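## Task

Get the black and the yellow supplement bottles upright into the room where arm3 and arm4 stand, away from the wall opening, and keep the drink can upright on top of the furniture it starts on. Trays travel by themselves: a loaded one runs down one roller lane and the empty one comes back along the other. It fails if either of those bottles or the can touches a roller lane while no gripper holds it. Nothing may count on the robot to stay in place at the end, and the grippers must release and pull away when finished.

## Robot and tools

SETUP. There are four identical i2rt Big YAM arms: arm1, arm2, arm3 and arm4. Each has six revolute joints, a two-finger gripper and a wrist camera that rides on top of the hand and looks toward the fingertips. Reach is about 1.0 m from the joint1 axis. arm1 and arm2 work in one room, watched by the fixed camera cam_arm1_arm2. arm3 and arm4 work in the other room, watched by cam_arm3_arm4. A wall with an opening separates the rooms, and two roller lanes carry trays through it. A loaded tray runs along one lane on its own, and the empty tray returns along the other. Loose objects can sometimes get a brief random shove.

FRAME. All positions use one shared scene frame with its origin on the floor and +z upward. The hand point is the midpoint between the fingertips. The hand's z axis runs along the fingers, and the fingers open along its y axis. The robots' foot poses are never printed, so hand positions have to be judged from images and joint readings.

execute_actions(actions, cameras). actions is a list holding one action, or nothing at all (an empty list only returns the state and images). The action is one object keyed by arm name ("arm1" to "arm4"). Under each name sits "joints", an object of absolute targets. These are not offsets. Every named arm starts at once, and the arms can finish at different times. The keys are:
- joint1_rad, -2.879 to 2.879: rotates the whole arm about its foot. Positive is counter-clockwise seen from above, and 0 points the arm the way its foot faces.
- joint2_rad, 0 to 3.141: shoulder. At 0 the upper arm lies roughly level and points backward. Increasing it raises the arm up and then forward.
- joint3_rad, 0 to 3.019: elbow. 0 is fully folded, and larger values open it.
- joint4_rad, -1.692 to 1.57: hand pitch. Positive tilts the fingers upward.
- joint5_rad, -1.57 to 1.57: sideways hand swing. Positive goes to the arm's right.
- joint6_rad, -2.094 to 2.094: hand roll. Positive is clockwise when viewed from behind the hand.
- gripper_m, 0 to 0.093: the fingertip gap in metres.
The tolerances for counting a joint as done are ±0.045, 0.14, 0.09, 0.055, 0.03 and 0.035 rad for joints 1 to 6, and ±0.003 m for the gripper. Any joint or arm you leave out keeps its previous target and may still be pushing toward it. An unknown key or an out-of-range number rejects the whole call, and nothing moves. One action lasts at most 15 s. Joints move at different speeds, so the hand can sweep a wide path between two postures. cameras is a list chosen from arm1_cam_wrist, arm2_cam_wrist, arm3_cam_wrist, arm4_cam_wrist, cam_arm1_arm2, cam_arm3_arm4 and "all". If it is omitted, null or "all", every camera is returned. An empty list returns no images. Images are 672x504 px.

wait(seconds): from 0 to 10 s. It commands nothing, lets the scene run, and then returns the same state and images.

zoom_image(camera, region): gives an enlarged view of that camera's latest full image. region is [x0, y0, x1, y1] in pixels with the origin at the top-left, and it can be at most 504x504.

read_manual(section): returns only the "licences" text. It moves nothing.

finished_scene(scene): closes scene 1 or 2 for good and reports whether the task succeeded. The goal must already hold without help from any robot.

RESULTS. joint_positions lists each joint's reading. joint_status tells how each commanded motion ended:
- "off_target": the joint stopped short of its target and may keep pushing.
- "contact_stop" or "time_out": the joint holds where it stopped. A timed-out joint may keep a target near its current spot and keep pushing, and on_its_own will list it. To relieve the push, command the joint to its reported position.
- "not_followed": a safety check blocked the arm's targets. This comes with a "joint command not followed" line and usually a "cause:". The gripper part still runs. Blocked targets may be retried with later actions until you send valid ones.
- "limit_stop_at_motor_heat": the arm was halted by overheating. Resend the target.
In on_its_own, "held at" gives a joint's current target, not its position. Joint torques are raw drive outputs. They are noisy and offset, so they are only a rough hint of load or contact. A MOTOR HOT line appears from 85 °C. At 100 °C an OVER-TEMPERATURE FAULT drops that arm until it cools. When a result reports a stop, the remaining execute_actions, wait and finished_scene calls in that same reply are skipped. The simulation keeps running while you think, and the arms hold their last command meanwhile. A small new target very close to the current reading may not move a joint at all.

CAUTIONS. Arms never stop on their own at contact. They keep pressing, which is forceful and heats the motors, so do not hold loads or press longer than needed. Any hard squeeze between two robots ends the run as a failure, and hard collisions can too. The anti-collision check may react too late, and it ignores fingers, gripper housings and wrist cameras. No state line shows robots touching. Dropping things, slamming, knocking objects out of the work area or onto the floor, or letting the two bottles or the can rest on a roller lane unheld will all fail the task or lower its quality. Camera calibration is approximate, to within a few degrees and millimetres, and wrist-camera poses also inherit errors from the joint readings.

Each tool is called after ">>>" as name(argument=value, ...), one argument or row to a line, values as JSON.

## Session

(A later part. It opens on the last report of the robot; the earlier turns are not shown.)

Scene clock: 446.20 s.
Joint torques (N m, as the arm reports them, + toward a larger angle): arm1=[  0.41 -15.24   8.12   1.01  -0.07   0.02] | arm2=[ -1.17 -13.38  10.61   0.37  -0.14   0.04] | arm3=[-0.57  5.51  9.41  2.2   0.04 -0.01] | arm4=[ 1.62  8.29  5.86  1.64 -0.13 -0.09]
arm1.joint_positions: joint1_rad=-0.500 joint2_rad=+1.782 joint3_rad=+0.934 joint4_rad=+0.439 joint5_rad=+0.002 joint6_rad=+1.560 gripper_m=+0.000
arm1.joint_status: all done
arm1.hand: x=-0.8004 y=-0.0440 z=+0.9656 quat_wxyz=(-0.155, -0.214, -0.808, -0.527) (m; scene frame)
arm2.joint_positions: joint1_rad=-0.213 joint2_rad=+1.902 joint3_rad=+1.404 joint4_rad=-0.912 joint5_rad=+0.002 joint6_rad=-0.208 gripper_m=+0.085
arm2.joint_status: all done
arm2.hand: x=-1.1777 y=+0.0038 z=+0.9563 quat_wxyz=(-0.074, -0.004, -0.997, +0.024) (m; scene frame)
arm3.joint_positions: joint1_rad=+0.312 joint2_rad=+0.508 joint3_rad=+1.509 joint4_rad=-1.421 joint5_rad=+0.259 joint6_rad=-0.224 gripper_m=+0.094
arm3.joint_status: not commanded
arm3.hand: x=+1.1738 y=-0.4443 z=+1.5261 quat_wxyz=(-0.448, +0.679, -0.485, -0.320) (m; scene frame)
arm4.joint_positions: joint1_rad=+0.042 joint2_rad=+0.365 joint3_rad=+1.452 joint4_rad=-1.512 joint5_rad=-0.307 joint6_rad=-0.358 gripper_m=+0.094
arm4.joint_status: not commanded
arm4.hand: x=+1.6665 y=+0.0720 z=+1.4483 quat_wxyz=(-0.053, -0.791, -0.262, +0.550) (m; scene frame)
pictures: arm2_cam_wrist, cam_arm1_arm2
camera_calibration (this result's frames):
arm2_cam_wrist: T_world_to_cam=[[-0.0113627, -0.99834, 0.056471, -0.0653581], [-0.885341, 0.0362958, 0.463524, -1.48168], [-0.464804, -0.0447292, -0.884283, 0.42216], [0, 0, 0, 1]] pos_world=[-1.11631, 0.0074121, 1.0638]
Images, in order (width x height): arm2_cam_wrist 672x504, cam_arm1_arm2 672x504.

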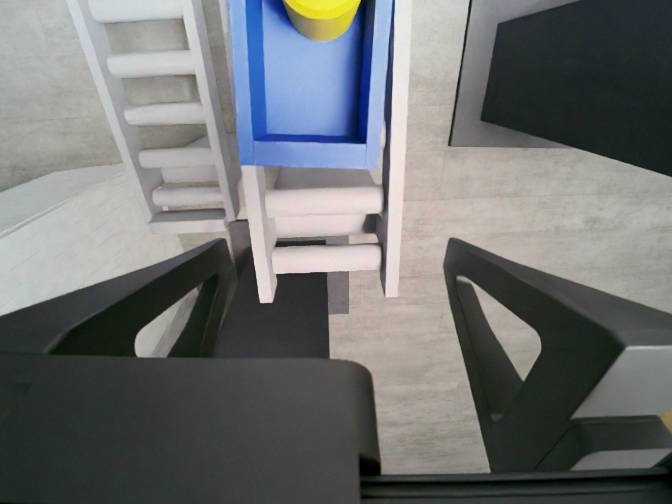

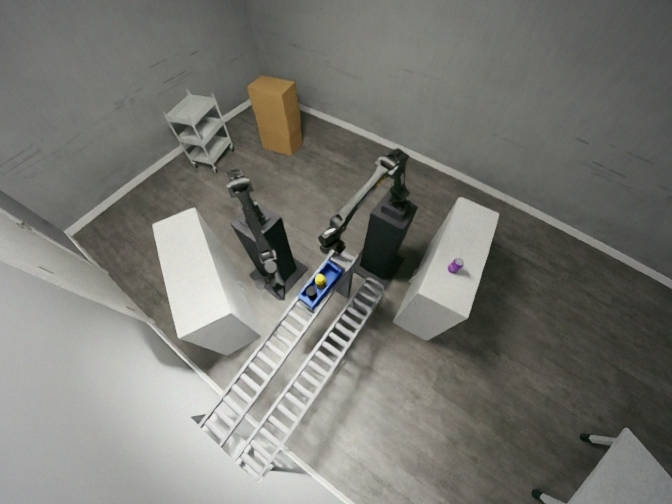

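The tray is rolling. I'll wait for it to arrive.

>>> wait(
  seconds=10,
)

Scene clock: 458.00 s.
Joint torques (N m, as the arm reports them, + toward a larger angle): arm1=[  0.16 -15.09   8.1    1.04  -0.06   0.02] | arm2=[ -1.26 -13.55  10.71   0.52  -0.12  -0.02] | arm3=[-0.42  5.25  9.44  2.2   0.03 -0.03] | arm4=[ 1.52  8.37  5.86  1.71 -0.13 -0.09]
arm1.joint_positions: joint1_rad=-0.500 joint2_rad=+1.782 joint3_rad=+0.934 joint4_rad=+0.439 joint5_rad=+0.002 joint6_rad=+1.560 gripper_m=+0.000
arm1.joint_status: all done
arm1.hand: x=-0.8004 y=-0.0440 z=+0.9656 quat_wxyz=(-0.155, -0.214, -0.808, -0.527) (m; scene frame)
arm2.joint_positions: joint1_rad=-0.213 joint2_rad=+1.902 joint3_rad=+1.404 joint4_rad=-0.912 joint5_rad=+0.002 joint6_rad=-0.208 gripper_m=+0.085
arm2.joint_status: all done
arm2.hand: x=-1.1777 y=+0.0038 z=+0.9563 quat_wxyz=(-0.074, -0.004, -0.997, +0.024) (m; scene frame)
arm3.joint_positions: joint1_rad=+0.312 joint2_rad=+0.508 joint3_rad=+1.509 joint4_rad=-1.421 joint5_rad=+0.259 joint6_rad=-0.224 gripper_m=+0.094
arm3.joint_status: not commanded
arm3.hand: x=+1.1738 y=-0.4443 z=+1.5261 quat_wxyz=(-0.448, +0.679, -0.485, -0.320) (m; scene frame)
arm4.joint_positions: joint1_rad=+0.042 joint2_rad=+0.365 joint3_rad=+1.452 joint4_rad=-1.512 joint5_rad=-0.307 joint6_rad=-0.358 gripper_m=+0.094
arm4.joint_status: not commanded
arm4.hand: x=+1.6665 y=+0.0720 z=+1.4483 quat_wxyz=(-0.053, -0.791, -0.262, +0.550) (m; scene frame)
wait: 10.00 s; at rest from the start
pictures: arm1_cam_wrist, arm2_cam_wrist, arm3_cam_wrist, arm4_cam_wrist, cam_arm1_arm2, cam_arm3_arm4
camera_calibration (this result's frames):
arm1_cam_wrist: T_world_to_cam=[[-0.183082, -0.34221, -0.921614, 0.733771], [-0.976031, -0.048929, 0.21206, -0.984794], [-0.117663, 0.938349, -0.32505, 0.386408], [0, 0, 0, 1]] pos_world=[-0.781383, -0.159667, 1.01069]
arm2_cam_wrist: T_world_to_cam=[[-0.0113627, -0.99834, 0.056471, -0.0653581], [-0.885341, 0.0362958, 0.463524, -1.48168], [-0.464804, -0.0447292, -0.884283, 0.42216], [0, 0, 0, 1]] pos_world=[-1.11631, 0.0074121, 1.0638]
arm3_cam_wrist: T_world_to_cam=[[0.944053, 0.134396, 0.301167, -1.50295], [0.271133, -0.836172, -0.476763, 0.044133], [0.187752, 0.531746, -0.82583, 1.39868], [0, 0, 0, 1]] pos_world=[1.14429, -0.504849, 1.62875]
arm4_cam_wrist: T_world_to_cam=[[-0.477247, 0.853622, 0.208724, 0.429655], [0.697084, 0.512366, -0.501552, -0.465215], [-0.535079, -0.0938655, -0.839571, 2.24169], [0, 0, 0, 1]] pos_world=[1.72883, 0.0820156, 1.55905]
Images, in order (width x height): arm1_cam_wrist 672x504, arm2_cam_wrist 672x504, arm3_cam_wrist 672x504, arm4_cam_wrist 672x504, cam_arm1_arm2 672x504, cam_arm3_arm4 672x504.

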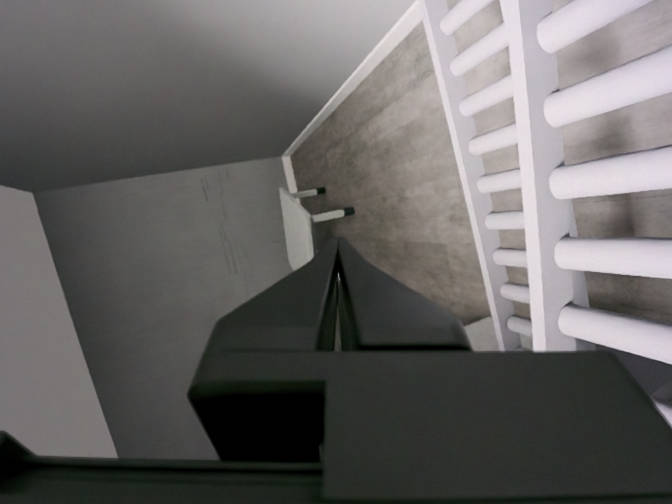

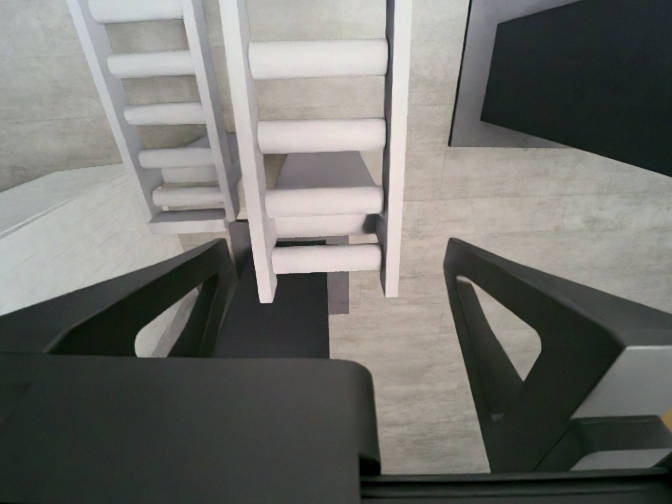

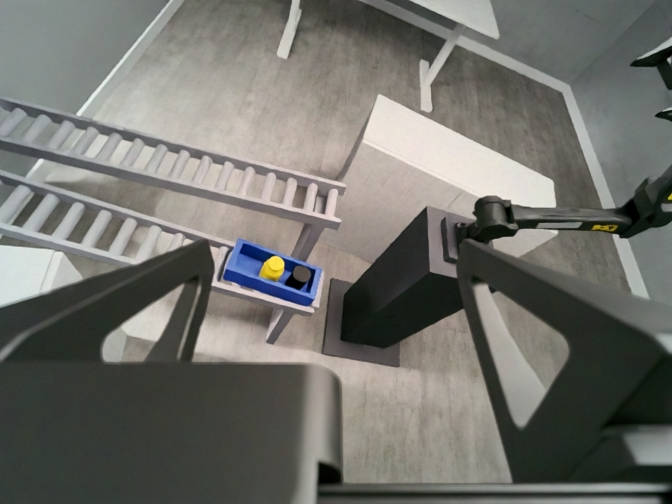

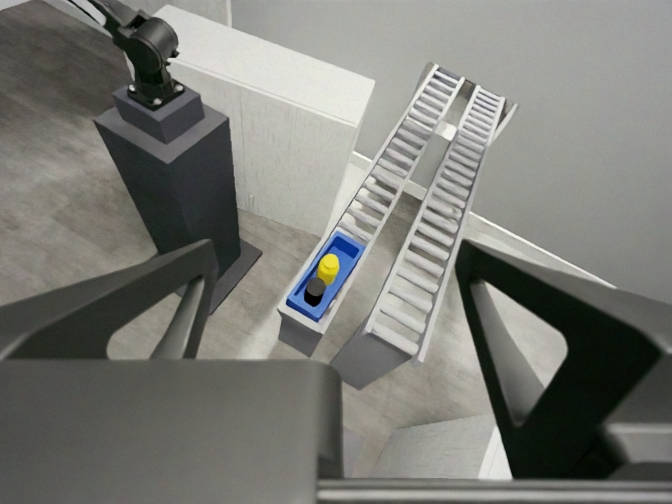

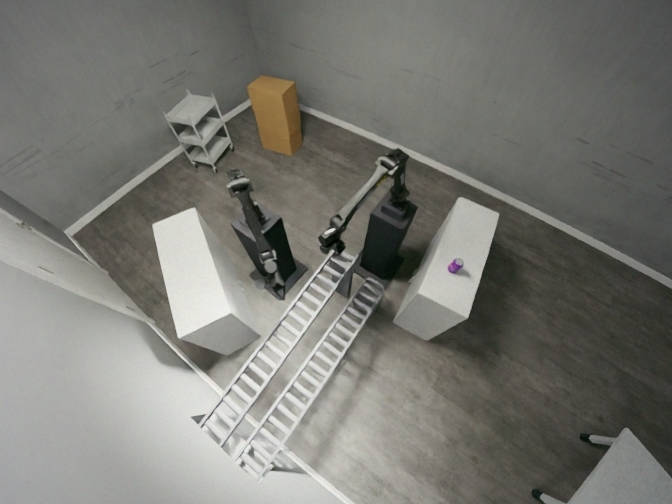

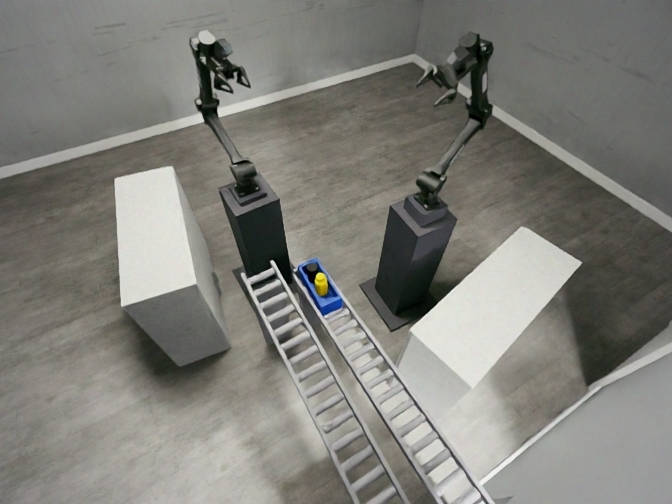

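>>> execute_actions(
  actions=[],
  cameras=["arm3_cam_wrist", "arm4_cam_wrist"],
)

>>> zoom_image(
  camera="arm3_cam_wrist",
  region=[210, 225, 340, 325],
)

>>> zoom_image(
  camera="arm4_cam_wrist",
  region=[270, 220, 380, 340],
)

Scene clock: 462.23 s.
Joint torques (N m, as the arm reports them, + toward a larger angle): arm1=[  0.18 -15.14   8.11   1.07  -0.06   0.01] | arm2=[ -1.56 -14.15  10.69   0.47  -0.13  -0.02] | arm3=[-0.31  4.98  9.4   2.22  0.02 -0.01] | arm4=[ 1.74  8.47  5.85  1.69 -0.14 -0.08]
arm1.joint_positions: joint1_rad=-0.500 joint2_rad=+1.782 joint3_rad=+0.934 joint4_rad=+0.439 joint5_rad=+0.002 joint6_rad=+1.560 gripper_m=+0.000
arm1.joint_status: all done
arm1.hand: x=-0.8004 y=-0.0440 z=+0.9656 quat_wxyz=(-0.155, -0.214, -0.808, -0.527) (m; scene frame)
arm2.joint_positions: joint1_rad=-0.213 joint2_rad=+1.902 joint3_rad=+1.404 joint4_rad=-0.912 joint5_rad=+0.002 joint6_rad=-0.208 gripper_m=+0.085
arm2.joint_status: all done
arm2.hand: x=-1.1777 y=+0.0038 z=+0.9563 quat_wxyz=(-0.074, -0.004, -0.997, +0.024) (m; scene frame)
arm3.joint_positions: joint1_rad=+0.312 joint2_rad=+0.508 joint3_rad=+1.509 joint4_rad=-1.421 joint5_rad=+0.259 joint6_rad=-0.224 gripper_m=+0.094
arm3.joint_status: not commanded
arm3.hand: x=+1.1738 y=-0.4443 z=+1.5261 quat_wxyz=(-0.448, +0.679, -0.485, -0.320) (m; scene frame)
arm4.joint_positions: joint1_rad=+0.042 joint2_rad=+0.365 joint3_rad=+1.452 joint4_rad=-1.512 joint5_rad=-0.307 joint6_rad=-0.358 gripper_m=+0.094
arm4.joint_status: not commanded
arm4.hand: x=+1.6665 y=+0.0720 z=+1.4483 quat_wxyz=(-0.053, -0.791, -0.262, +0.550) (m; scene frame)
pictures: arm3_cam_wrist, arm4_cam_wrist
camera_calibration (this result's frames):
arm3_cam_wrist: T_world_to_cam=[[0.944053, 0.134396, 0.301167, -1.50295], [0.271133, -0.836172, -0.476763, 0.044133], [0.187752, 0.531746, -0.82583, 1.39868], [0, 0, 0, 1]] pos_world=[1.14429, -0.504849, 1.62875]
arm4_cam_wrist: T_world_to_cam=[[-0.477247, 0.853622, 0.208724, 0.429655], [0.697084, 0.512366, -0.501552, -0.465215], [-0.535079, -0.0938655, -0.839571, 2.24169], [0, 0, 0, 1]] pos_world=[1.72883, 0.0820156, 1.55905]
Images, in order (width x height): arm3_cam_wrist 672x504, arm4_cam_wrist 672x504.

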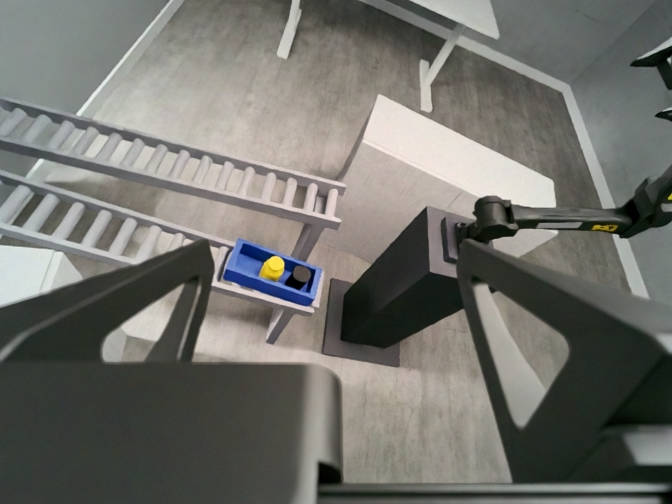

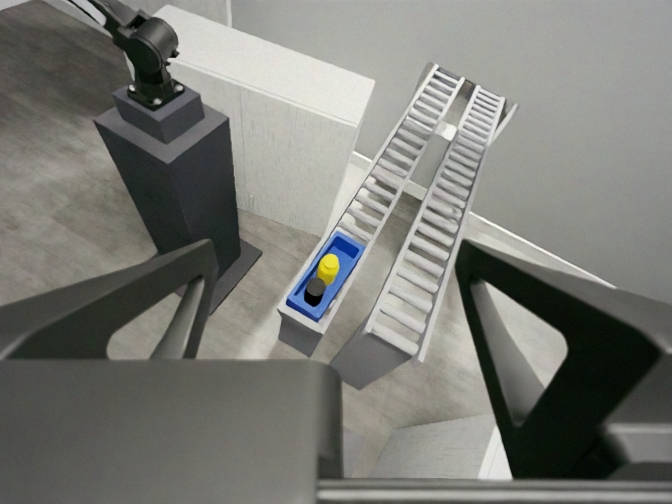

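Region (210, 225, 340, 325) of arm3_cam_wrist's 672x504 image, scaled by 3.877, with more detail than that image has; it fills the top 388 rows of this view, and the rest is white.

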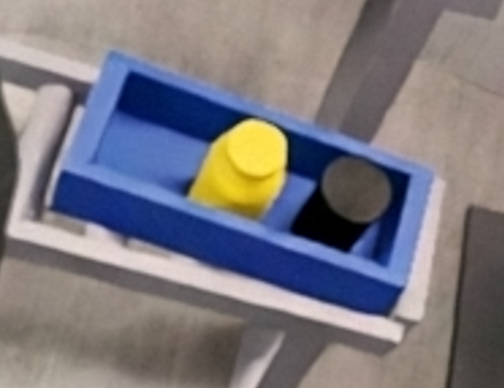

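Region (270, 220, 380, 340) of arm4_cam_wrist's 672x504 image, scaled by 4.200, with more detail than that image has; it fills the left 462 columns of this view, and the rest is white.

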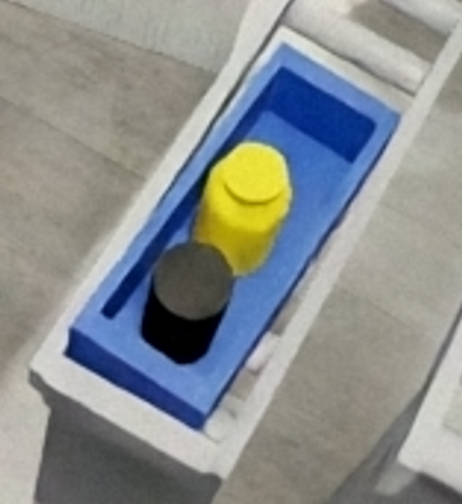

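Both bottles stand in the tray at the end stop, and the can is still standing on its table.

>>> finished_scene(
  scene=2,
)

The scene is finished: the task was done.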